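# Seat a taper pin in every crank shaft collar

## Task

For every crank shaft, push a taper pin all the way into the hole in its collar. A pin can only be fully seated when it enters the hole from one particular side. A pin counts only if it stays seated on its own after the robot lets go.

## Robot and tools

Robot: two xArm7 arms with parallel grippers, named left_arm and right_arm. In the shared scene frame the origin sits on the table top midway between the arms, +x points out over the table, +z points up, and left_arm is on the +y side. The names do not match left or right in any image. Base of left_arm: (-0.026, +0.406, 0) m, quat_wxyz (+1.000, 0, 0, -0.025). Base of right_arm: (+0.048, -0.275, 0) m, quat_wxyz (+1.000, 0, 0, -0.016).

Gripper geometry: the fingers extend along the gripper's +z axis and close along its y axis. The reported end_effector_position is the pinch point between the pads when shut, roughly 2 cm short of the fingertips. Closing pushes the tips about 10 mm further along +z. Reported hand positions can be off, more so at long reach.

execute_actions takes "actions", a list holding zero or one item, plus an optional "pictures" boolean (pictures come by default). An empty list only reports the current state. A wait item is {"steps": N}, N from 1 to 300 control steps of 1/30 s, counted from the previous result; it sends no command. A move item is {"rows": [...], "steps": N} with N at most 15 (default 15) and 1 to 15 rows; each row is used for one step and the final row repeats to fill the rest. A refused call moves nothing.

Each row is one flat list of 16 numbers, each within [-1, 1], covering both arms even if only one moves: left_arm's 7 joints then its gripper opening, then right_arm's 7 joints then its opening. Joint order: waist, shoulder, upper arm roll, elbow, forearm roll, wrist pitch, wrist roll. Joint values are offsets, not absolute angles, scaled so 1.0 equals 2.036 rad. They are measured from the joint angles in the most recent result that listed them; before any such result in a scene, and for later calls within the same reply, they are measured from where the arm is when the action begins. They are never relative to the previous row. So an all-zero row drives the arm back to that reference pose; it is not a hold. The opening value is absolute: +1 fully open, -1 closed.

Joint ranges (rad): waist -6.283 to 6.283, shoulder -2.059 to 2.094, upper arm roll -6.283 to 6.283, elbow -0.192 to 3.927, forearm roll -6.283 to 6.283, wrist pitch -1.693 to 3.142, wrist roll -6.283 to 6.283. A request more than 0.010 rad beyond a range end is refused; true ends may sit 0.010 rad either way, and a joint asked past its real end is clipped there, reported as "joint sent to its limit" (possibly for an earlier action). Targets move at most 3.14 rad/s with about 0.16 s of acceleration, joints of one arm arrive together, each target stays within 0.623 rad of the measured angle, and a target placing the gripper over 70 mm from its measured position is scaled back. Large moves therefore take several calls.

Between calls the arms keep heading for the last row sent, until they all nearly stop or a step is HELD. Only a new action resumes travel or pushing.

Result lines: per-arm gripper position (m), quat_wxyz and velocities (m/s, rad/s) in the scene frame; Joint positions and Joint velocities, per arm seven joints (rad, rad/s) then the pad gap (m; 0.084 when fully open); grip_measured, the measured opening on the command scale. "joint command not followed" means the clearance check altered or blocked joint targets on some steps while the rest of the row still ran. HELD marks steps where all or part of your row was not sent. MOTOR HOT appears from 65 °C; at 80 °C an OVER-TEMPERATURE FAULT brakes that arm until it cools. A torque fault (contact torque hitting a load limit) stops the arm, backs the joint off, holds 10 s and drops the rest of the call. Load limits (N m): waist 43.5, shoulder 43.5, upper arm roll 26.1, elbow 26.1, forearm roll 26.1, wrist pitch 17.4, wrist roll 17.4; carried weight counts.

Gripping: to keep hold, command an opening well under grip_measured; a bigger gap squeezes harder, up to about 24 N per pad for parts up to about 6 cm. Sending grip_measured back still presses lightly. Fast closing can over-squeeze and even pop the fingers open. Parts may be tugged briefly while held, and loose objects may be pushed.

Cameras, each 504x504: cam_high, cam_low, cam_left_wrist, cam_right_wrist, returned in that order; calibration (OpenCV pinhole+radial intrinsics, T_world_to_cam) is given for each and may be slightly off. zoom_image takes "camera" (one of those four) and "region" [x0, y0, x1, y1] in that camera's pixels from the top-left, at most 504 by 504, returning a detailed view of its latest image.

read_manual, with optional "section" (only "licences"), returns URDF licence text and moves nothing. finished_scene takes "scene", the number of the current scene; it ends that scene irreversibly, grades it and reports whether it succeeded, and the goal must still hold then.

Avoid: dropping, slipping or slamming parts, hard pushes, arms striking or pressing each other, and anything leaving the table, which counts as failure. Smooth, low-effort motion is preferred.

Each tool is called after "Request:" as a command line: name --argument value for each argument, lists and objects as JSON in quotes; but a table of rows of numbers goes row by row, as --pt "numbers of a row", without its own name.

## Session

Request:
execute_actions --actions '[]'

Scene clock: 0.00 s of 6600.00 s.
left_arm: end_effector_position=(+0.2694, +0.5992, +0.2553) grip_measured=+1.00 end_effector_quat_wxyz=(+0.259, +0.805, +0.000, -0.534) end_effector_velocity=(-0.000, -0.000, -0.000) end_effector_angular_velocity=(-0.001, -0.000, +0.000) | right_arm: end_effector_position=(+0.7383, -0.1938, +0.3362) grip_measured=+1.00 end_effector_quat_wxyz=(+0.306, +0.261, +0.885, +0.235) end_effector_velocity=(+0.000, -0.002, -0.000) end_effector_angular_velocity=(-0.001, +0.000, -0.003)
Joint positions: left_arm=[ 0.581  0.673 -0.018  1.845  0.1    2.441  0.536  0.084] | right_arm=[-0.123  0.26   0.273  1.397  0.346  0.401 -2.752  0.084]
Joint velocities: left_arm=[ 0.     0.    -0.    -0.001 -0.001 -0.     0.001 -0.   ] | right_arm=[ 0.     0.    -0.004 -0.    -0.    -0.     0.    -0.   ]
Motor temperatures (°C, as the motors report them): left_arm=[30 31 32 31 31 34 30] | right_arm=[29 29 31 31 33 30 35]

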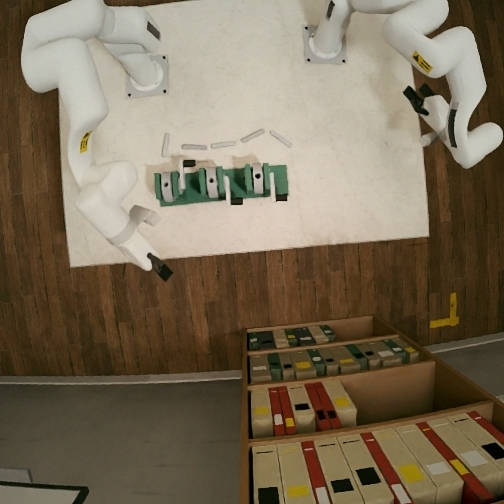

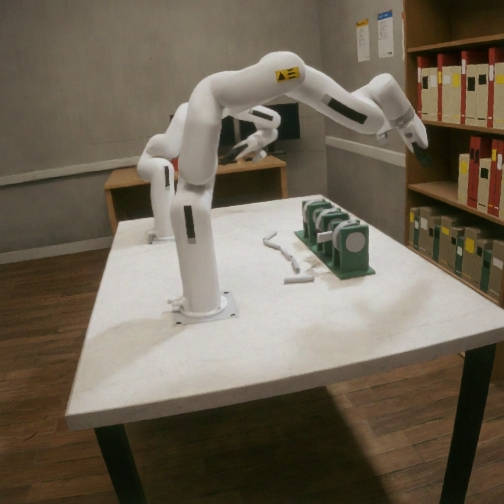

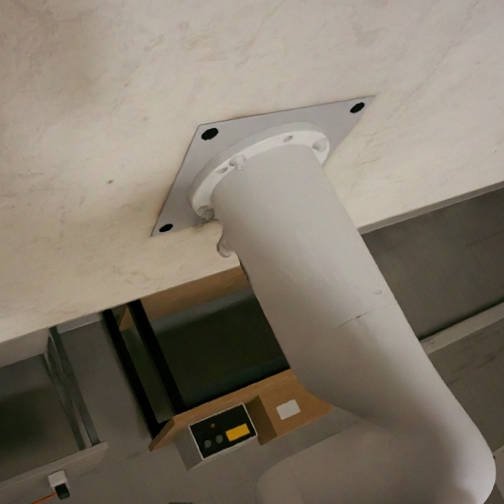

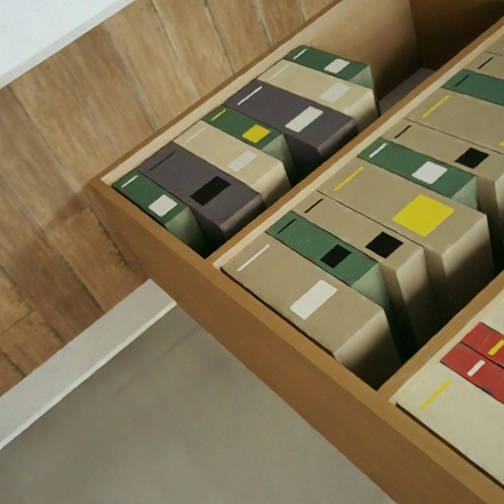

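Request:
zoom_image --camera "cam_high" --region '[140, 120, 300, 220]'

Request:
zoom_image --camera "cam_low" --region '[250, 190, 390, 300]'

Region (140, 120, 300, 220) of cam_high's 504x504 image, scaled by 3.150, with more detail than that image has; it fills the top 315 rows of this view, and the rest is white.

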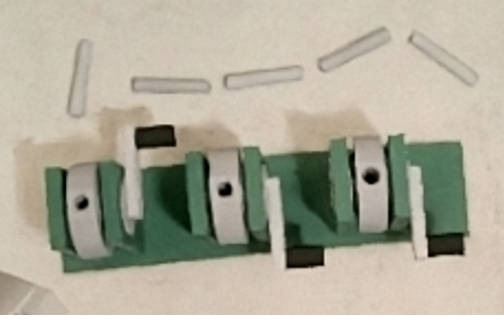

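Region (250, 190, 390, 300) of cam_low's 504x504 image, scaled by 3.600, with more detail than that image has; it fills the top 396 rows of this view, and the rest is white.

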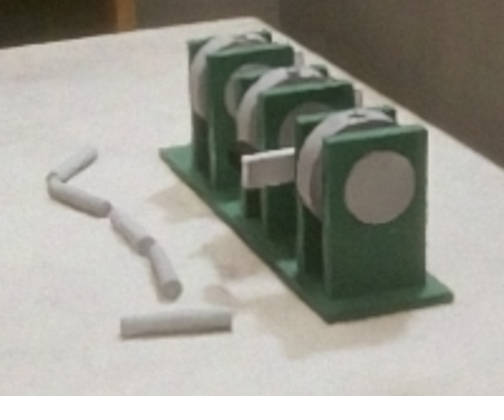

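Request:
execute_actions --actions '[{"rows": [[0,0,0,0,0,0,0,1, 0.311,0.0466,-0.134,0.3335,-0.170,0.648,0.0437,1]], "steps": 15}]' --pictures false

Request:
execute_actions --actions '[{"steps": 30}]'

Scene clock: 100.00 s of 6600.00 s.
left_arm: end_effector_position=(+0.2694, +0.5992, +0.2553) grip_measured=+1.00 end_effector_quat_wxyz=(+0.259, +0.805, +0.000, -0.534) end_effector_velocity=(+0.000, +0.000, -0.000) end_effector_angular_velocity=(-0.000, -0.001, -0.000) | right_arm: end_effector_position=(+0.6946, -0.0347, +0.4118) grip_measured=+1.00 end_effector_quat_wxyz=(+0.232, +0.082, +0.952, +0.181) end_effector_velocity=(-0.288, +0.281, +0.063) end_effector_angular_velocity=(-0.793, +0.752, +0.746)
Joint positions: left_arm=[ 0.581  0.673 -0.018  1.845  0.1    2.441  0.536  0.084] | right_arm=[ 0.261  0.317  0.109  1.806  0.136  0.915 -2.698  0.084]
Joint velocities: left_arm=[-0.     0.001  0.     0.     0.    -0.001  0.    -0.   ] | right_arm=[ 0.902  0.131 -0.382  0.974 -0.489  1.811  0.126 -0.   ]
Motor temperatures (°C, as the motors report them): left_arm=[30 32 32 34 31 35 30] | right_arm=[29 30 31 36 33 31 35]
Steps of this call (steps 1 to 90: nothing new was sent; then 96.50 s passed at rest; steps 91 to 105: all 15 steps of this action). Readings (joint positions):
91: left_arm=[0.581 0.673 -0.018 1.845 0.100 2.441 0.536] | right_arm=[-0.122 0.260 0.273 1.398 0.345 0.402 -2.752]
92: left_arm=[0.581 0.673 -0.018 1.845 0.100 2.441 0.536] | right_arm=[-0.117 0.261 0.269 1.403 0.342 0.409 -2.751]
94: left_arm=[0.581 0.673 -0.018 1.845 0.100 2.441 0.536] | right_arm=[-0.075 0.270 0.243 1.446 0.317 0.455 -2.745]
98: left_arm=[0.581 0.673 -0.018 1.845 0.100 2.441 0.536] | right_arm=[0.048 0.286 0.200 1.576 0.252 0.585 -2.728]
105: the state above

Scene clock: 101.00 s of 6600.00 s.
left_arm: end_effector_position=(+0.2694, +0.5992, +0.2553) grip_measured=+1.00 end_effector_quat_wxyz=(+0.259, +0.805, +0.000, -0.534) end_effector_velocity=(-0.000, -0.000, +0.000) end_effector_angular_velocity=(+0.000, +0.002, +0.000) | right_arm: end_effector_position=(+0.5403, -0.0195, +0.4000) grip_measured=+1.00 end_effector_quat_wxyz=(+0.000, -0.000, +1.000, +0.000) end_effector_velocity=(-0.000, -0.001, +0.001) end_effector_angular_velocity=(-0.001, -0.002, -0.001)
Joint positions: left_arm=[ 0.581  0.673 -0.018  1.845  0.1    2.441  0.536  0.084] | right_arm=[ 0.51   0.355  0.     2.076 -0.     1.72  -2.663  0.084]
Joint velocities: left_arm=[-0.     0.     0.    -0.001  0.     0.001 -0.001 -0.   ] | right_arm=[ 0.001 -0.002 -0.001  0.    -0.002  0.001  0.001  0.   ]
Motor temperatures (°C, as the motors report them): left_arm=[30 32 32 34 31 35 30] | right_arm=[29 30 31 36 33 31 35]
Steps of this call (steps 1 to 30: the robot went on to your last target). Readings (joint positions):
1: left_arm=[0.581 0.673 -0.018 1.845 0.100 2.441 0.536] | right_arm=[0.291 0.321 0.096 1.839 0.120 0.978 -2.694]
2: left_arm=[0.581 0.673 -0.018 1.845 0.100 2.441 0.536] | right_arm=[0.319 0.326 0.084 1.870 0.104 1.046 -2.690]
4: left_arm=[0.581 0.673 -0.018 1.845 0.100 2.441 0.536] | right_arm=[0.371 0.333 0.063 1.925 0.077 1.190 -2.683]
8: left_arm=[0.581 0.673 -0.018 1.845 0.100 2.441 0.536] | right_arm=[0.450 0.346 0.027 2.010 0.033 1.487 -2.672]
30: the state above
camera_calibration (this result's frames):
cam_left_wrist: T_world_to_cam=[[0.29023, -0.861466, 0.416705, 0.365725], [-0.447112, 0.262926, 0.854963, -0.185245], [-0.846083, -0.43445, -0.308863, 0.698369], [0, 0, 0, 1]] pos_world=[0.401909, 0.667171, 0.221678]
cam_right_wrist: T_world_to_cam=[[0.000926275, 0.999795, 0.020247, 0.0413876], [0.99998, -0.00105389, 0.00629326, -0.472189], [0.0063133, 0.0202408, -0.999775, 0.530788], [0, 0, 0, 1]] pos_world=[0.46879, -0.0526203, 0.532803]

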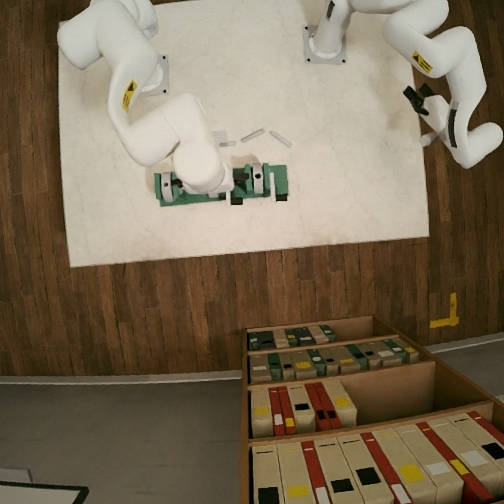

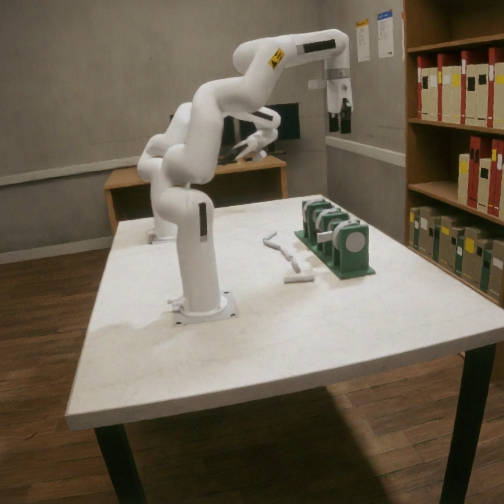

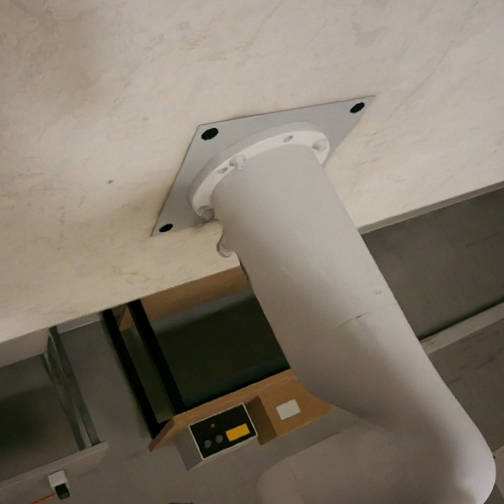

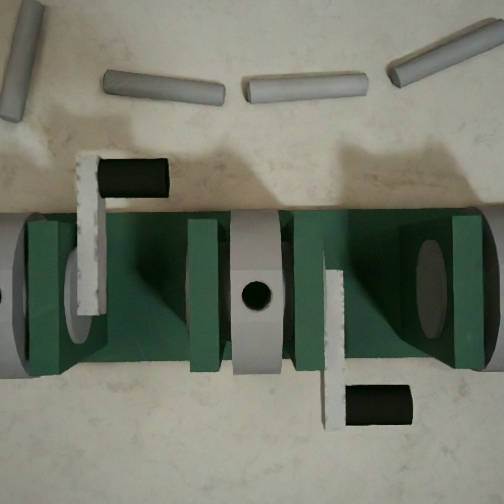

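Request:
zoom_image --camera "cam_right_wrist" --region '[0, 0, 504, 200]'

Request:
zoom_image --camera "cam_right_wrist" --region '[170, 190, 370, 390]'

Region (0, 0, 504, 200) of cam_right_wrist's 504x504 image, scaled by 1.000; it fills the top 200 rows of this view, and the rest is white.

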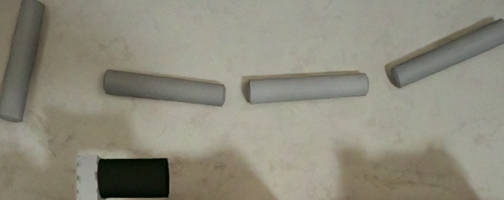

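Region (170, 190, 370, 390) of cam_right_wrist's 504x504 image, scaled by 2.520, with more detail than that image has.

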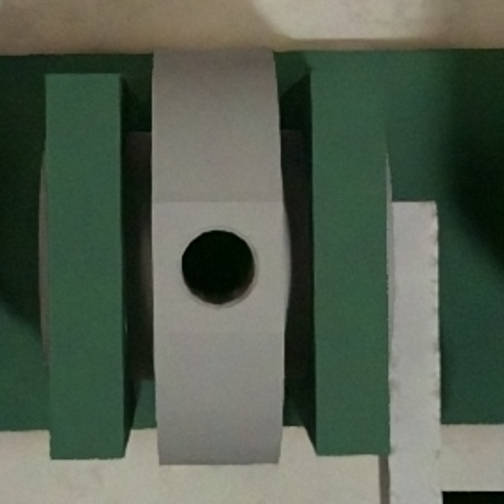

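Request:
execute_actions --actions '[{"rows": [[0,0,0,0,0,0,0,1, -0.1195,-0.1273,0,-0.3176,0,-0.1898,-0.1198,1]], "steps": 15}]' --pictures false

Request:
execute_actions --actions '[{"steps": 15}]'

Scene clock: 133.33 s of 6600.00 s.
left_arm: end_effector_position=(+0.2694, +0.5992, +0.2553) grip_measured=+1.00 end_effector_quat_wxyz=(+0.259, +0.805, +0.000, -0.534) end_effector_velocity=(+0.000, +0.000, -0.000) end_effector_angular_velocity=(-0.000, +0.000, -0.000) | right_arm: end_effector_position=(+0.5455, -0.1457, +0.3072) grip_measured=+1.00 end_effector_quat_wxyz=(-0.002, +0.002, +1.000, -0.001) end_effector_velocity=(-0.046, -0.194, -0.150) end_effector_angular_velocity=(-0.019, +0.048, -0.058)
Joint positions: left_arm=[ 0.581  0.673 -0.018  1.845  0.1    2.441  0.536  0.084] | right_arm=[ 0.288  0.121 -0.003  1.491 -0.001  1.373 -2.883  0.084]
Joint velocities: left_arm=[ 0.  0.  0.  0.  0. -0.  0.  0.] | right_arm=[-0.305 -0.294 -0.036 -0.783 -0.004 -0.439 -0.282 -0.   ]
Motor temperatures (°C, as the motors report them): left_arm=[30 33 32 34 31 35 30] | right_arm=[29 30 31 36 33 31 35]
Steps of this call (steps 1 to 15: the robot went on to your last target; steps 16 to 90: nothing new was sent; then 28.83 s passed at rest; steps 91 to 105: all 15 steps of this action). Readings (joint positions):
91: left_arm=[0.581 0.673 -0.018 1.845 0.100 2.441 0.536] | right_arm=[0.510 0.355 0.000 2.076 -0.000 1.720 -2.664]
92: left_arm=[0.581 0.673 -0.018 1.845 0.100 2.441 0.536] | right_arm=[0.508 0.352 0.001 2.070 -0.000 1.716 -2.666]
94: left_arm=[0.581 0.673 -0.018 1.845 0.100 2.441 0.536] | right_arm=[0.491 0.331 0.004 2.021 0.000 1.684 -2.686]
98: left_arm=[0.581 0.673 -0.018 1.845 0.100 2.441 0.536] | right_arm=[0.412 0.251 -0.001 1.819 -0.000 1.565 -2.761]
105: the state above

Scene clock: 133.83 s of 6600.00 s.
left_arm: end_effector_position=(+0.2694, +0.5992, +0.2553) grip_measured=+1.00 end_effector_quat_wxyz=(+0.259, +0.805, +0.000, -0.534) end_effector_velocity=(-0.000, -0.000, -0.000) end_effector_angular_velocity=(-0.000, +0.000, +0.000) | right_arm: end_effector_position=(+0.5417, -0.1561, +0.2973) grip_measured=+1.00 end_effector_quat_wxyz=(+0.000, -0.001, +1.000, -0.000) end_effector_velocity=(-0.001, -0.001, -0.001) end_effector_angular_velocity=(-0.000, +0.000, -0.002)
Joint positions: left_arm=[ 0.581  0.673 -0.018  1.845  0.1    2.441  0.536  0.084] | right_arm=[ 0.267  0.096  0.001  1.43  -0.     1.334 -2.907  0.084]
Joint velocities: left_arm=[ 0. -0. -0. -0. -0. -0.  0. -0.] | right_arm=[-0.002 -0.002  0.    -0.005 -0.    -0.002  0.    -0.   ]
Motor temperatures (°C, as the motors report them): left_arm=[30 33 32 34 31 35 30] | right_arm=[29 30 31 36 33 31 35]
Steps of this call (steps 1 to 15: the robot went on to your last target). Readings (joint positions):
1: left_arm=[0.581 0.673 -0.018 1.845 0.100 2.441 0.536] | right_arm=[0.280 0.113 -0.003 1.470 -0.001 1.361 -2.891]
2: left_arm=[0.581 0.673 -0.018 1.845 0.100 2.441 0.536] | right_arm=[0.275 0.108 -0.003 1.457 -0.001 1.352 -2.896]
4: left_arm=[0.581 0.673 -0.018 1.845 0.100 2.441 0.536] | right_arm=[0.271 0.101 0.000 1.443 -0.000 1.343 -2.902]
8: left_arm=[0.581 0.673 -0.018 1.845 0.100 2.441 0.536] | right_arm=[0.269 0.097 0.002 1.434 -0.000 1.336 -2.906]
15: the state above
camera_calibration (this result's frames):
cam_left_wrist: T_world_to_cam=[[0.290231, -0.861466, 0.416705, 0.365725], [-0.447112, 0.262926, 0.854963, -0.185245], [-0.846083, -0.43445, -0.308863, 0.698369], [0, 0, 0, 1]] pos_world=[0.401909, 0.667172, 0.221678]
cam_right_wrist: T_world_to_cam=[[-0.0004054, 0.999802, 0.0198864, 0.180803], [0.999984, 0.000292229, 0.00569348, -0.472721], [0.00568654, 0.0198883, -0.999786, 0.431084], [0, 0, 0, 1]] pos_world=[0.470336, -0.189203, 0.430088]

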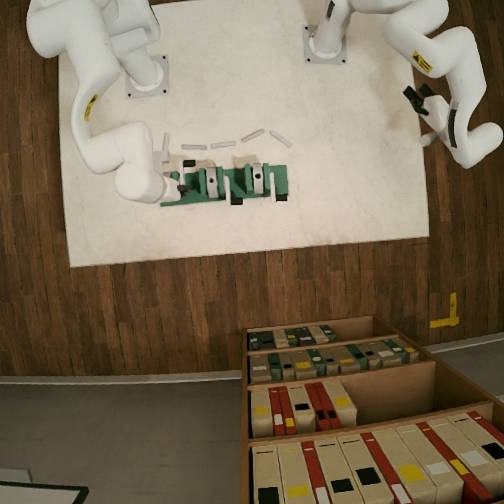

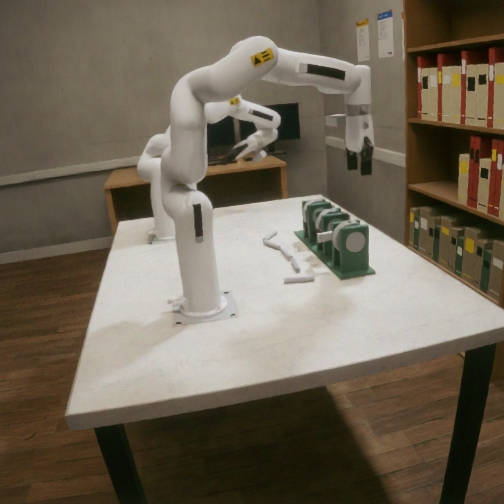

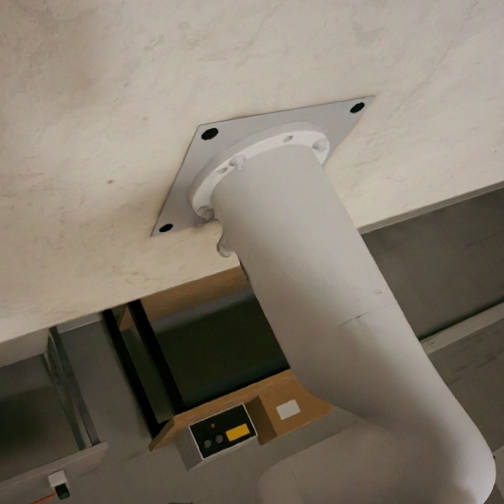

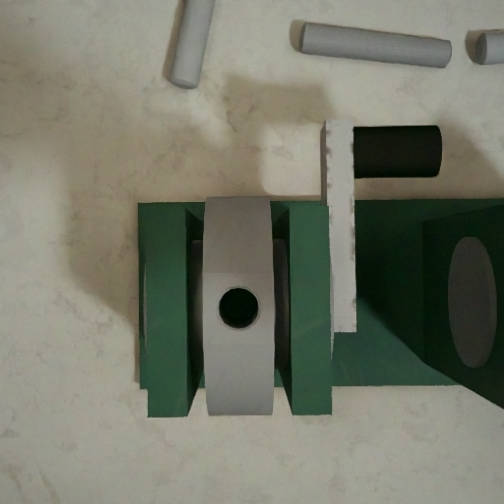

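Request:
zoom_image --camera "cam_right_wrist" --region '[130, 180, 370, 420]'

Request:
zoom_image --camera "cam_right_wrist" --region '[150, 0, 504, 110]'

Region (130, 180, 370, 420) of cam_right_wrist's 504x504 image, scaled by 2.100, with more detail than that image has.

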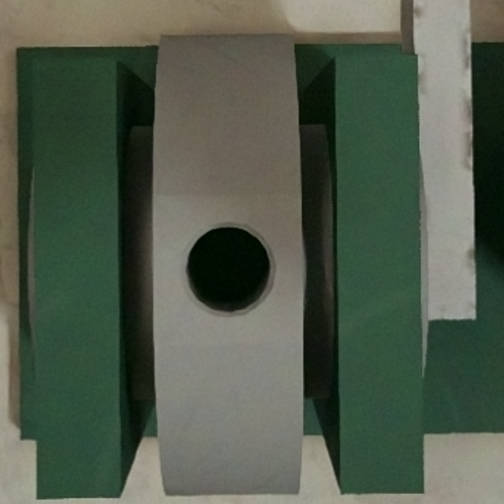

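Region (150, 0, 504, 110) of cam_right_wrist's 504x504 image, scaled by 1.424, with more detail than that image has; it fills the top 157 rows of this view, and the rest is white.

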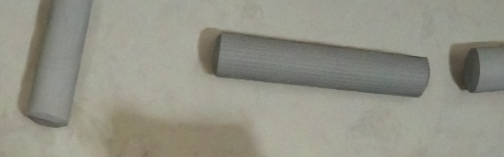

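Request:
execute_actions --actions '[{"rows": [[0,0,0,0,0,0,0,1, 0.2297,0.3074,0,0.4504,0,0.1429,0.2299,1]], "steps": 15}]' --pictures false

Request:
execute_actions --actions '[{"steps": 20}]'

Scene clock: 158.40 s of 6600.00 s.
left_arm: end_effector_position=(+0.2694, +0.5992, +0.2553) grip_measured=+1.00 end_effector_quat_wxyz=(+0.259, +0.805, +0.000, -0.534) end_effector_velocity=(-0.000, -0.000, +0.000) end_effector_angular_velocity=(-0.001, +0.001, -0.000) | right_arm: end_effector_position=(+0.5620, +0.0192, +0.2852) grip_measured=+1.00 end_effector_quat_wxyz=(-0.024, -0.001, +1.000, -0.014) end_effector_velocity=(+0.020, +0.419, +0.082) end_effector_angular_velocity=(+0.080, -0.219, -0.011)
Joint positions: left_arm=[ 0.581  0.673 -0.018  1.845  0.1    2.441  0.536  0.084] | right_arm=[ 0.55   0.476  0.001  1.929 -0.     1.51  -2.624  0.084]
Joint velocities: left_arm=[ 0.    -0.001 -0.    -0.002  0.     0.     0.     0.   ] | right_arm=[ 0.607  0.798 -0.01   1.405 -0.001  0.377  0.61   0.   ]
Motor temperatures (°C, as the motors report them): left_arm=[30 33 32 34 31 35 30] | right_arm=[29 30 31 36 33 30 35]
Steps of this call (steps 1 to 15: the robot went on to your last target; steps 16 to 90: nothing new was sent; then 21.07 s passed at rest; steps 91 to 105: all 15 steps of this action). Readings (joint positions):
91: left_arm=[0.581 0.673 -0.018 1.845 0.100 2.441 0.536] | right_arm=[0.267 0.096 0.000 1.430 -0.000 1.334 -2.907]
92: left_arm=[0.581 0.673 -0.018 1.845 0.100 2.441 0.536] | right_arm=[0.271 0.101 -0.001 1.436 -0.000 1.338 -2.902]
94: left_arm=[0.581 0.673 -0.018 1.845 0.100 2.441 0.536] | right_arm=[0.302 0.144 -0.007 1.485 -0.001 1.360 -2.866]
98: left_arm=[0.581 0.673 -0.018 1.845 0.100 2.441 0.536] | right_arm=[0.401 0.277 0.001 1.624 -0.000 1.418 -2.772]
105: the state above

Scene clock: 159.07 s of 6600.00 s.
left_arm: end_effector_position=(+0.2694, +0.5992, +0.2553) grip_measured=+1.00 end_effector_quat_wxyz=(+0.259, +0.805, +0.000, -0.534) end_effector_velocity=(-0.000, -0.000, -0.000) end_effector_angular_velocity=(-0.000, +0.002, +0.000) | right_arm: end_effector_position=(+0.5422, +0.1427, +0.2972) grip_measured=+1.00 end_effector_quat_wxyz=(+0.000, +0.000, +1.000, +0.000) end_effector_velocity=(-0.005, +0.007, -0.003) end_effector_angular_velocity=(+0.001, +0.005, +0.011)
Joint positions: left_arm=[ 0.581  0.673 -0.018  1.845  0.1    2.441  0.536  0.084] | right_arm=[ 0.733  0.721 -0.     2.346 -0.     1.625 -2.439  0.084]
Joint velocities: left_arm=[-0.     0.002  0.     0.     0.     0.001 -0.001  0.   ] | right_arm=[0.01  0.01  0.005 0.008 0.001 0.002 0.003 0.   ]
Motor temperatures (°C, as the motors report them): left_arm=[30 33 32 34 31 35 30] | right_arm=[29 30 31 36 33 30 35]
Steps of this call (steps 1 to 20: the robot went on to your last target). Readings (joint positions):
1: left_arm=[0.581 0.673 -0.018 1.845 0.100 2.441 0.536] | right_arm=[0.571 0.502 0.001 1.976 -0.000 1.523 -2.604]
2: left_arm=[0.581 0.673 -0.018 1.845 0.100 2.441 0.536] | right_arm=[0.591 0.529 0.001 2.023 -0.000 1.535 -2.583]
4: left_arm=[0.581 0.673 -0.018 1.845 0.100 2.441 0.536] | right_arm=[0.632 0.584 0.001 2.116 -0.000 1.561 -2.542]
8: left_arm=[0.581 0.673 -0.018 1.845 0.100 2.441 0.536] | right_arm=[0.708 0.684 0.003 2.282 0.000 1.606 -2.468]
20: the state above
camera_calibration (this result's frames):
cam_left_wrist: T_world_to_cam=[[0.29023, -0.861466, 0.416705, 0.365725], [-0.447112, 0.262926, 0.854962, -0.185245], [-0.846083, -0.43445, -0.308863, 0.69837], [0, 0, 0, 1]] pos_world=[0.401909, 0.667172, 0.221679]
cam_right_wrist: T_world_to_cam=[[0.00156554, 0.999796, 0.0201266, -0.119045], [0.99998, -0.00168929, 0.00613277, -0.473084], [0.00616552, 0.0201165, -0.999779, 0.424772], [0, 0, 0, 1]] pos_world=[0.470642, 0.109677, 0.429976]

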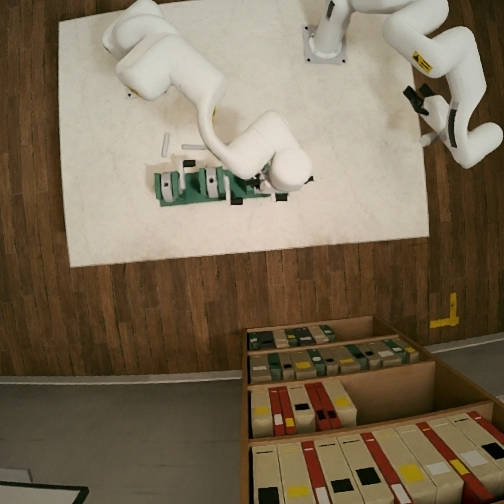

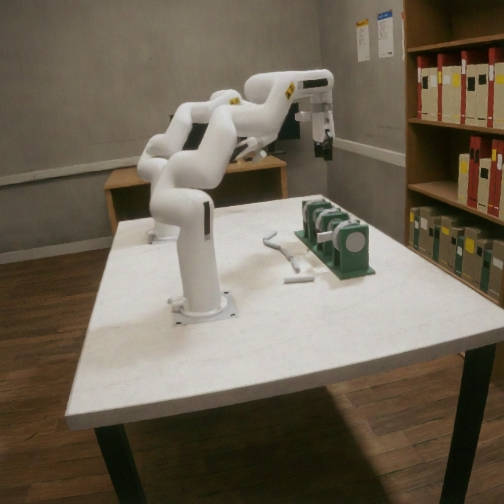

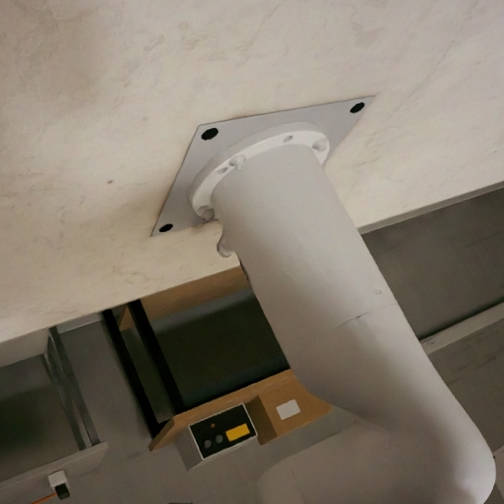

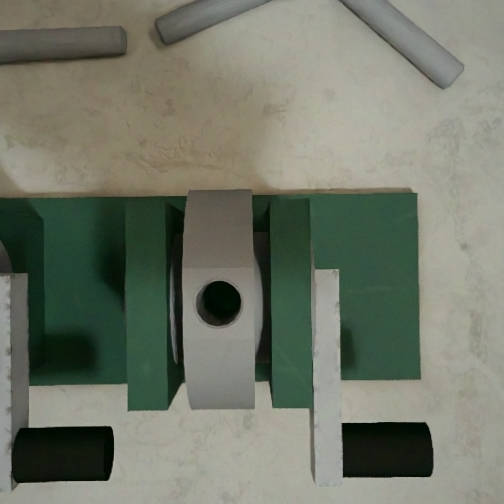

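Request:
zoom_image --camera "cam_right_wrist" --region '[110, 180, 350, 420]'

Region (110, 180, 350, 420) of cam_right_wrist's 504x504 image, scaled by 2.100, with more detail than that image has.

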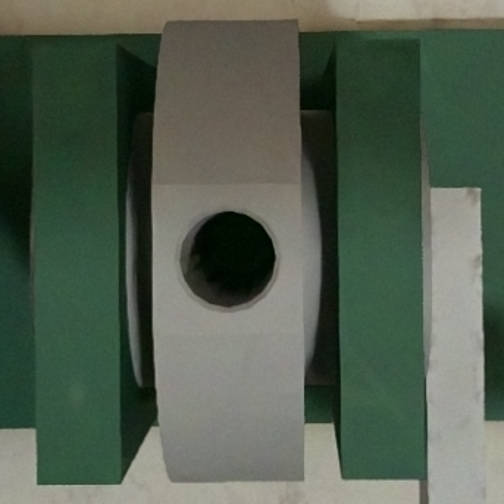

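Request:
execute_actions --actions '[{"rows": [[0,0,0,0,0,0,0,1, -0.1423,-0.4383,0,-0.7354,0,-0.2971,0.6284,0.2]], "steps": 15}]' --pictures false

Request:
execute_actions --actions '[{"steps": 30}]'

Scene clock: 279.57 s of 6600.00 s.
left_arm: end_effector_position=(+0.2694, +0.5992, +0.2553) grip_measured=+1.00 end_effector_quat_wxyz=(+0.259, +0.805, +0.000, -0.534) end_effector_velocity=(+0.000, +0.000, +0.000) end_effector_angular_velocity=(+0.002, -0.002, +0.000) | right_arm: end_effector_position=(+0.5788, +0.0311, +0.4225) grip_measured=+0.19 end_effector_quat_wxyz=(+0.113, +0.340, +0.924, +0.136) end_effector_velocity=(-0.106, -0.343, +0.121) end_effector_angular_velocity=(+0.793, -0.104, -2.106)
Joint positions: left_arm=[ 0.581  0.673 -0.018  1.845  0.1    2.441  0.536  0.084] | right_arm=[ 0.555  0.216 -0.     1.824 -0.     1.252 -1.912  0.052]
Joint velocities: left_arm=[-0.    -0.     0.     0.003 -0.     0.    -0.001  0.   ] | right_arm=[-0.399 -1.442  0.001 -1.796  0.001 -0.839  1.821  0.   ]
Motor temperatures (°C, as the motors report them): left_arm=[30 33 32 34 31 35 30] | right_arm=[29 31 31 36 33 30 35]
Steps of this call (steps 1 to 15: the robot went on to your last target; steps 16 to 90: nothing new was sent; then 117.00 s passed at rest; steps 91 to 105: all 15 steps of this action). Readings (joint positions):
91: left_arm=[0.581 0.673 -0.018 1.845 0.100 2.441 0.536] | right_arm=[0.735 0.721 0.001 2.347 -0.000 1.624 -2.438]
92: left_arm=[0.581 0.673 -0.018 1.845 0.100 2.441 0.536] | right_arm=[0.733 0.716 0.001 2.340 -0.000 1.618 -2.432]
94: left_arm=[0.581 0.673 -0.018 1.845 0.100 2.441 0.536] | right_arm=[0.714 0.675 0.005 2.288 0.000 1.572 -2.384]
98: left_arm=[0.581 0.673 -0.018 1.845 0.100 2.441 0.536] | right_arm=[0.648 0.524 -0.001 2.146 -0.000 1.446 -2.238]
105: the state above

Scene clock: 280.57 s of 6600.00 s.
left_arm: end_effector_position=(+0.2694, +0.5992, +0.2553) grip_measured=+1.00 end_effector_quat_wxyz=(+0.259, +0.805, +0.000, -0.534) end_effector_velocity=(+0.000, +0.000, -0.000) end_effector_angular_velocity=(-0.000, -0.002, -0.000) | right_arm: end_effector_position=(+0.4252, -0.1098, +0.2013) grip_measured=+0.19 end_effector_quat_wxyz=(+0.001, +0.706, +0.708, +0.001) end_effector_velocity=(-0.008, -0.004, -0.010) end_effector_angular_velocity=(-0.009, +0.021, -0.010)
Joint positions: left_arm=[ 0.581  0.673 -0.018  1.845  0.1    2.441  0.536  0.084] | right_arm=[ 0.444 -0.171  0.     0.852 -0.     1.02  -1.161  0.052]
Joint velocities: left_arm=[ 0.     0.     0.     0.001 -0.    -0.001  0.001 -0.   ] | right_arm=[-0.001 -0.001 -0.    -0.025  0.    -0.001  0.009 -0.   ]
Motor temperatures (°C, as the motors report them): left_arm=[30 33 32 34 31 35 30] | right_arm=[29 31 31 36 33 30 35]
Steps of this call (steps 1 to 30: the robot went on to your last target). Readings (joint positions):
1: left_arm=[0.581 0.673 -0.018 1.845 0.100 2.441 0.536] | right_arm=[0.542 0.169 -0.001 1.762 -0.000 1.225 -1.849]
2: left_arm=[0.581 0.673 -0.018 1.845 0.100 2.441 0.536] | right_arm=[0.529 0.125 -0.001 1.698 -0.000 1.199 -1.785]
4: left_arm=[0.581 0.673 -0.018 1.845 0.100 2.441 0.536] | right_arm=[0.510 0.057 -0.002 1.577 -0.000 1.160 -1.664]
8: left_arm=[0.581 0.673 -0.018 1.845 0.100 2.441 0.536] | right_arm=[0.490 -0.008 -0.000 1.383 -0.000 1.119 -1.513]
30: the state above
camera_calibration (this result's frames):
cam_left_wrist: T_world_to_cam=[[0.29023, -0.861466, 0.416705, 0.365725], [-0.447112, 0.262926, 0.854962, -0.185245], [-0.846083, -0.43445, -0.308863, 0.69837], [0, 0, 0, 1]] pos_world=[0.401909, 0.667171, 0.221678]
cam_right_wrist: T_world_to_cam=[[0.999731, 0.00201963, 0.0231165, -0.399027], [0.00191733, -0.999988, 0.00444696, -0.0408747], [0.0231252, -0.00440144, -0.999723, 0.324813], [0, 0, 0, 1]] pos_world=[0.391487, -0.0386387, 0.334129]

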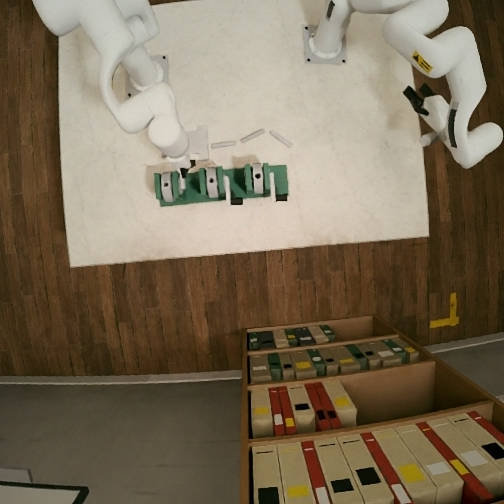

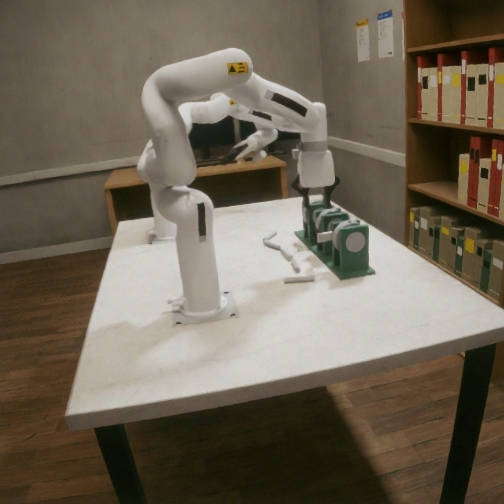

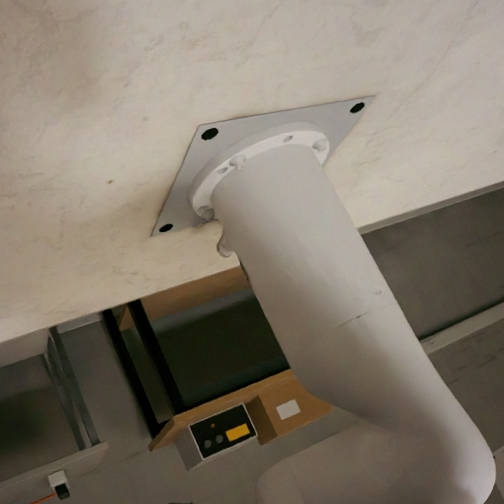

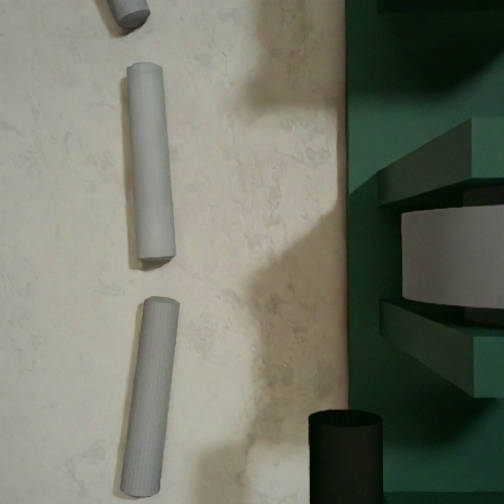

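Request:
execute_actions --actions '[{"rows": [[0,0,0,0,0,0,0,1, 0.0004,0.0408,0,-0.0358,0,-0.075,0.0015,0.2]], "steps": 15}]'

Scene clock: 293.00 s of 6600.00 s.
left_arm: end_effector_position=(+0.2694, +0.5992, +0.2553) grip_measured=+1.00 end_effector_quat_wxyz=(+0.259, +0.805, +0.000, -0.534) end_effector_velocity=(+0.000, +0.000, +0.000) end_effector_angular_velocity=(+0.002, -0.001, +0.000) | right_arm: end_effector_position=(+0.4277, -0.1084, +0.1507) grip_measured=+0.19 end_effector_quat_wxyz=(+0.000, +0.707, +0.708, +0.001) end_effector_velocity=(-0.002, -0.001, -0.007) end_effector_angular_velocity=(-0.002, +0.005, +0.002)
Joint positions: left_arm=[ 0.581  0.673 -0.018  1.845  0.1    2.441  0.536  0.084] | right_arm=[ 0.445 -0.09   0.     0.781 -0.     0.869 -1.158  0.052]
Joint velocities: left_arm=[ 0.    -0.001 -0.     0.001 -0.    -0.001 -0.002  0.   ] | right_arm=[ 0.001  0.008 -0.    -0.013  0.    -0.016 -0.001 -0.   ]
Motor temperatures (°C, as the motors report them): left_arm=[30 33 32 34 31 35 30] | right_arm=[29 30 31 36 33 30 35]
Steps of this call (steps 1 to 15: the robot went on to your last target; steps 16 to 90: nothing new was sent; then 8.93 s passed at rest; steps 91 to 105: all 15 steps of this action). Readings (joint positions):
91: left_arm=[0.581 0.673 -0.018 1.845 0.100 2.441 0.536] | right_arm=[0.444 -0.171 -0.000 0.849 -0.000 1.019 -1.160]
92: left_arm=[0.581 0.673 -0.018 1.845 0.100 2.441 0.536] | right_arm=[0.444 -0.169 -0.000 0.847 -0.000 1.013 -1.160]
94: left_arm=[0.581 0.673 -0.018 1.845 0.100 2.441 0.536] | right_arm=[0.444 -0.147 -0.000 0.830 -0.000 0.966 -1.160]
98: left_arm=[0.581 0.673 -0.018 1.845 0.100 2.441 0.536] | right_arm=[0.445 -0.095 0.000 0.783 -0.000 0.890 -1.159]
105: the state above
camera_calibration (this result's frames):
cam_left_wrist: T_world_to_cam=[[0.29023, -0.861466, 0.416705, 0.365725], [-0.447112, 0.262926, 0.854962, -0.185245], [-0.846083, -0.43445, -0.308863, 0.69837], [0, 0, 0, 1]] pos_world=[0.401909, 0.667172, 0.221678]
cam_right_wrist: T_world_to_cam=[[0.999765, -0.000224268, 0.0216655, -0.40044], [-0.000333047, -0.999987, 0.00501739, -0.0383159], [0.0216641, -0.00502343, -0.999753, 0.274738], [0, 0, 0, 1]] pos_world=[0.394381, -0.0370251, 0.283539]

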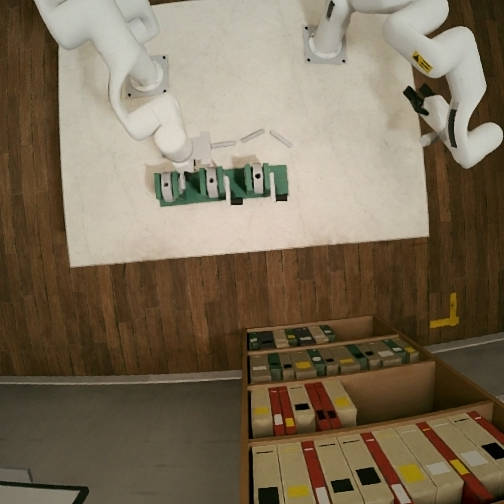

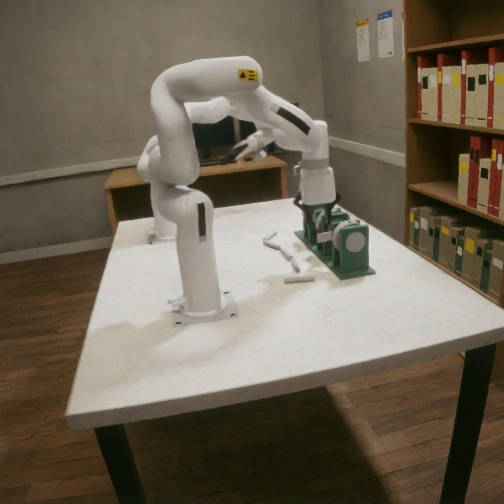

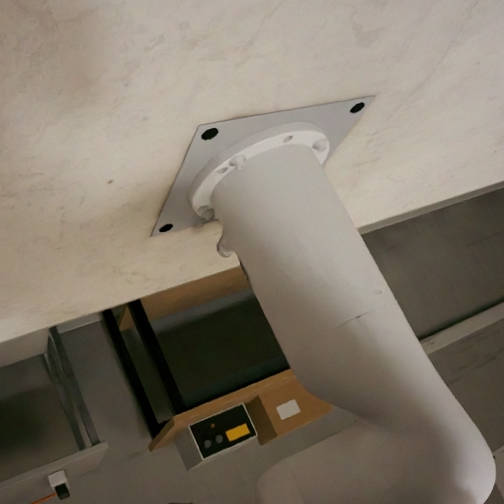

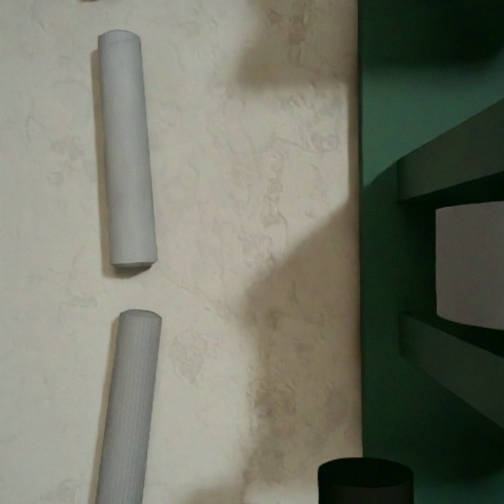

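Request:
zoom_image --camera "cam_low" --region '[260, 150, 400, 290]'

Region (260, 150, 400, 290) of cam_low's 504x504 image, scaled by 3.600, with more detail than that image has.

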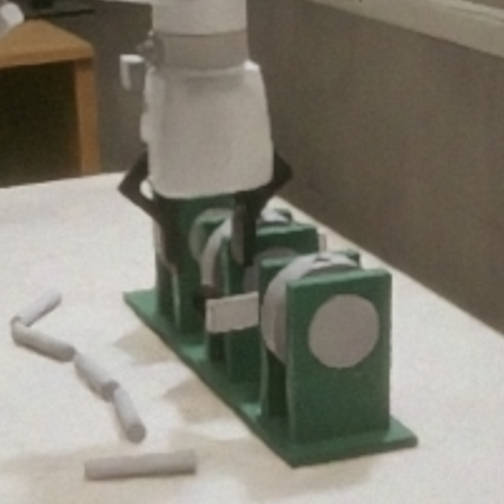

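Request:
execute_actions --actions '[{"rows": [[0,0,0,0,0,0,0,1, 0,0.0429,0,-0.0265,0,-0.0685,0,0.2]], "steps": 15}]'

Request:
zoom_image --camera "cam_low" --region '[260, 150, 400, 290]'

Scene clock: 302.10 s of 6600.00 s.
left_arm: end_effector_position=(+0.2694, +0.5992, +0.2553) grip_measured=+1.00 end_effector_quat_wxyz=(+0.259, +0.805, +0.000, -0.534) end_effector_velocity=(+0.000, +0.000, +0.001) end_effector_angular_velocity=(+0.000, -0.002, +0.000) | right_arm: end_effector_position=(+0.4277, -0.1084, +0.1058) grip_measured=+0.19 end_effector_quat_wxyz=(+0.000, +0.707, +0.708, +0.001) end_effector_velocity=(-0.003, -0.002, -0.007) end_effector_angular_velocity=(-0.003, +0.006, -0.001)
Joint positions: left_arm=[ 0.581  0.673 -0.018  1.845  0.1    2.441  0.536  0.084] | right_arm=[ 0.445 -0.004  0.     0.728 -0.     0.731 -1.158  0.052]
Joint velocities: left_arm=[ 0.    -0.001  0.     0.002 -0.     0.     0.001  0.   ] | right_arm=[ 0.001  0.009 -0.003 -0.012 -0.001 -0.014 -0.001  0.   ]
Motor temperatures (°C, as the motors report them): left_arm=[30 33 32 34 31 35 30] | right_arm=[29 30 31 36 33 30 35]
Steps of this call (steps 1 to 15: the robot went on to your last target; steps 16 to 90: nothing new was sent; then 5.60 s passed at rest; steps 91 to 105: all 15 steps of this action). Readings (joint positions):
91: left_arm=[0.581 0.673 -0.018 1.845 0.100 2.441 0.536] | right_arm=[0.445 -0.088 0.000 0.779 -0.000 0.867 -1.158]
92: left_arm=[0.581 0.673 -0.018 1.845 0.100 2.441 0.536] | right_arm=[0.445 -0.085 0.000 0.778 -0.000 0.860 -1.158]
94: left_arm=[0.581 0.673 -0.018 1.845 0.100 2.441 0.536] | right_arm=[0.445 -0.060 0.000 0.764 -0.000 0.814 -1.158]
98: left_arm=[0.581 0.673 -0.018 1.845 0.100 2.441 0.536] | right_arm=[0.445 -0.010 0.000 0.728 -0.000 0.749 -1.158]
105: the state above
camera_calibration (this result's frames):
cam_left_wrist: T_world_to_cam=[[0.29023, -0.861466, 0.416705, 0.365725], [-0.447112, 0.262926, 0.854962, -0.185245], [-0.846083, -0.43445, -0.308863, 0.69837], [0, 0, 0, 1]] pos_world=[0.401909, 0.667172, 0.221678]
cam_right_wrist: T_world_to_cam=[[0.999773, -0.000240303, 0.0213199, -0.399409], [-0.000349533, -0.999987, 0.00511985, -0.0381119], [0.0213183, -0.00512613, -0.99976, 0.230004], [0, 0, 0, 1]] pos_world=[0.394402, -0.0370283, 0.238659]

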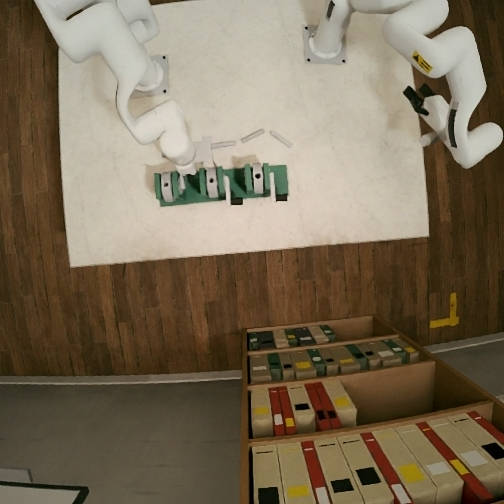

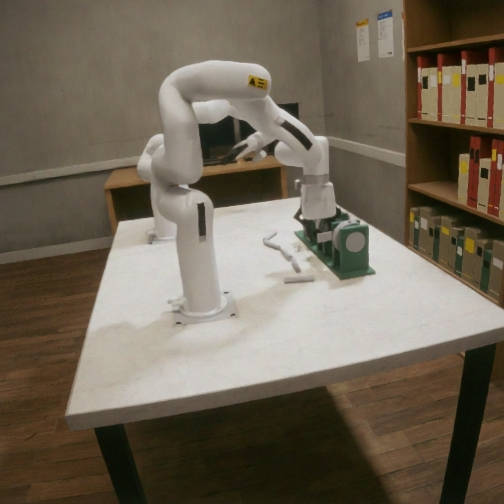

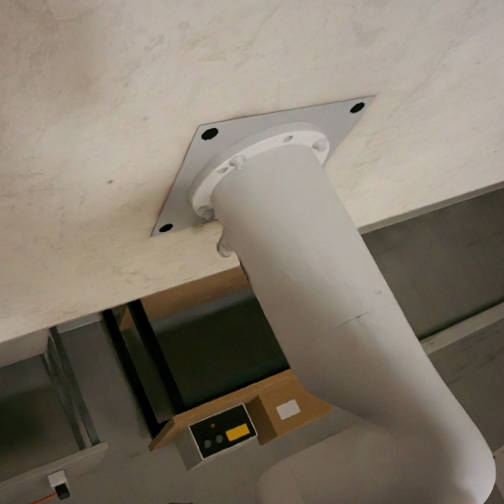

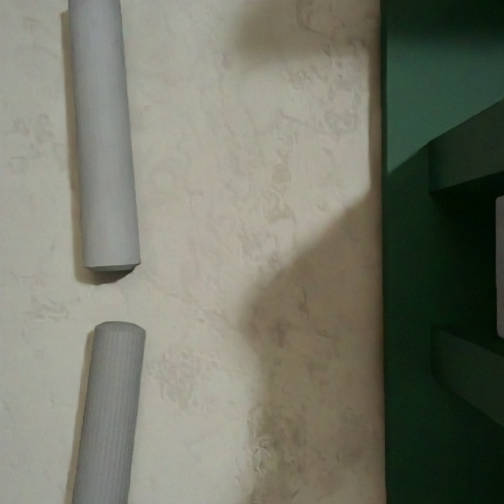

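Region (260, 150, 400, 290) of cam_low's 504x504 image, scaled by 3.600, with more detail than that image has.

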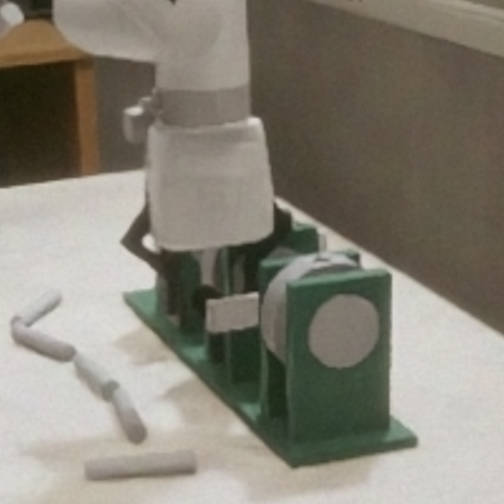

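Request:
execute_actions --actions '[{"rows": [[0,0,0,0,0,0,0,1, 0,0,0,0,0,0,0,0.0],[0,0,0,0,0,0,0,1, 0,0,0,0,0,0,0,-0.1],[0,0,0,0,0,0,0,1, 0,0,0,0,0,0,0,-0.2],[0,0,0,0,0,0,0,1, 0,0,0,0,0,0,0,-0.3],[0,0,0,0,0,0,0,1, 0,0,0,0,0,0,0,-0.4],[0,0,0,0,0,0,0,1, 0,0,0,0,0,0,0,-0.5],[0,0,0,0,0,0,0,1, 0,0,0,0,0,0,0,-0.6]], "steps": 15}]' --pictures false

Scene clock: 307.80 s of 6600.00 s.
left_arm: end_effector_position=(+0.2694, +0.5992, +0.2553) grip_measured=+1.00 end_effector_quat_wxyz=(+0.259, +0.805, +0.000, -0.534) end_effector_velocity=(-0.000, -0.000, +0.000) end_effector_angular_velocity=(-0.001, -0.001, -0.000) | right_arm: end_effector_position=(+0.4275, -0.1084, +0.1057) grip_measured=-0.47 end_effector_quat_wxyz=(+0.000, +0.707, +0.708, +0.000) end_effector_velocity=(+0.000, +0.001, +0.001) end_effector_angular_velocity=(+0.001, -0.003, +0.002)
Joint positions: left_arm=[ 0.581  0.673 -0.018  1.845  0.1    2.441  0.536  0.084] | right_arm=[ 0.445 -0.004  0.     0.728 -0.     0.731 -1.158  0.024]
Joint velocities: left_arm=[ 0.    -0.001  0.    -0.001 -0.    -0.     0.001 -0.   ] | right_arm=[ 0.001 -0.     0.002  0.001 -0.    -0.001  0.    -0.   ]
Motor temperatures (°C, as the motors report them): left_arm=[30 33 32 34 31 35 30] | right_arm=[29 30 31 36 33 30 35]
Steps of this call (steps 1 to 15: the robot went on to your last target; steps 16 to 90: nothing new was sent; then 2.20 s passed at rest; steps 91 to 105: all 15 steps of this action). Readings (joint positions):
91: left_arm=[0.581 0.673 -0.018 1.845 0.100 2.441 0.536] | right_arm=[0.445 -0.002 0.000 0.727 -0.000 0.729 -1.158]
92: left_arm=[0.581 0.673 -0.018 1.845 0.100 2.441 0.536] | right_arm=[0.445 -0.003 0.000 0.727 -0.000 0.730 -1.158]
94: left_arm=[0.581 0.673 -0.018 1.845 0.100 2.441 0.536] | right_arm=[0.445 -0.003 0.000 0.728 -0.000 0.730 -1.158]
98: left_arm=[0.581 0.673 -0.018 1.845 0.100 2.441 0.536] | right_arm=[0.445 -0.004 0.000 0.728 -0.000 0.731 -1.158]
105: the state above


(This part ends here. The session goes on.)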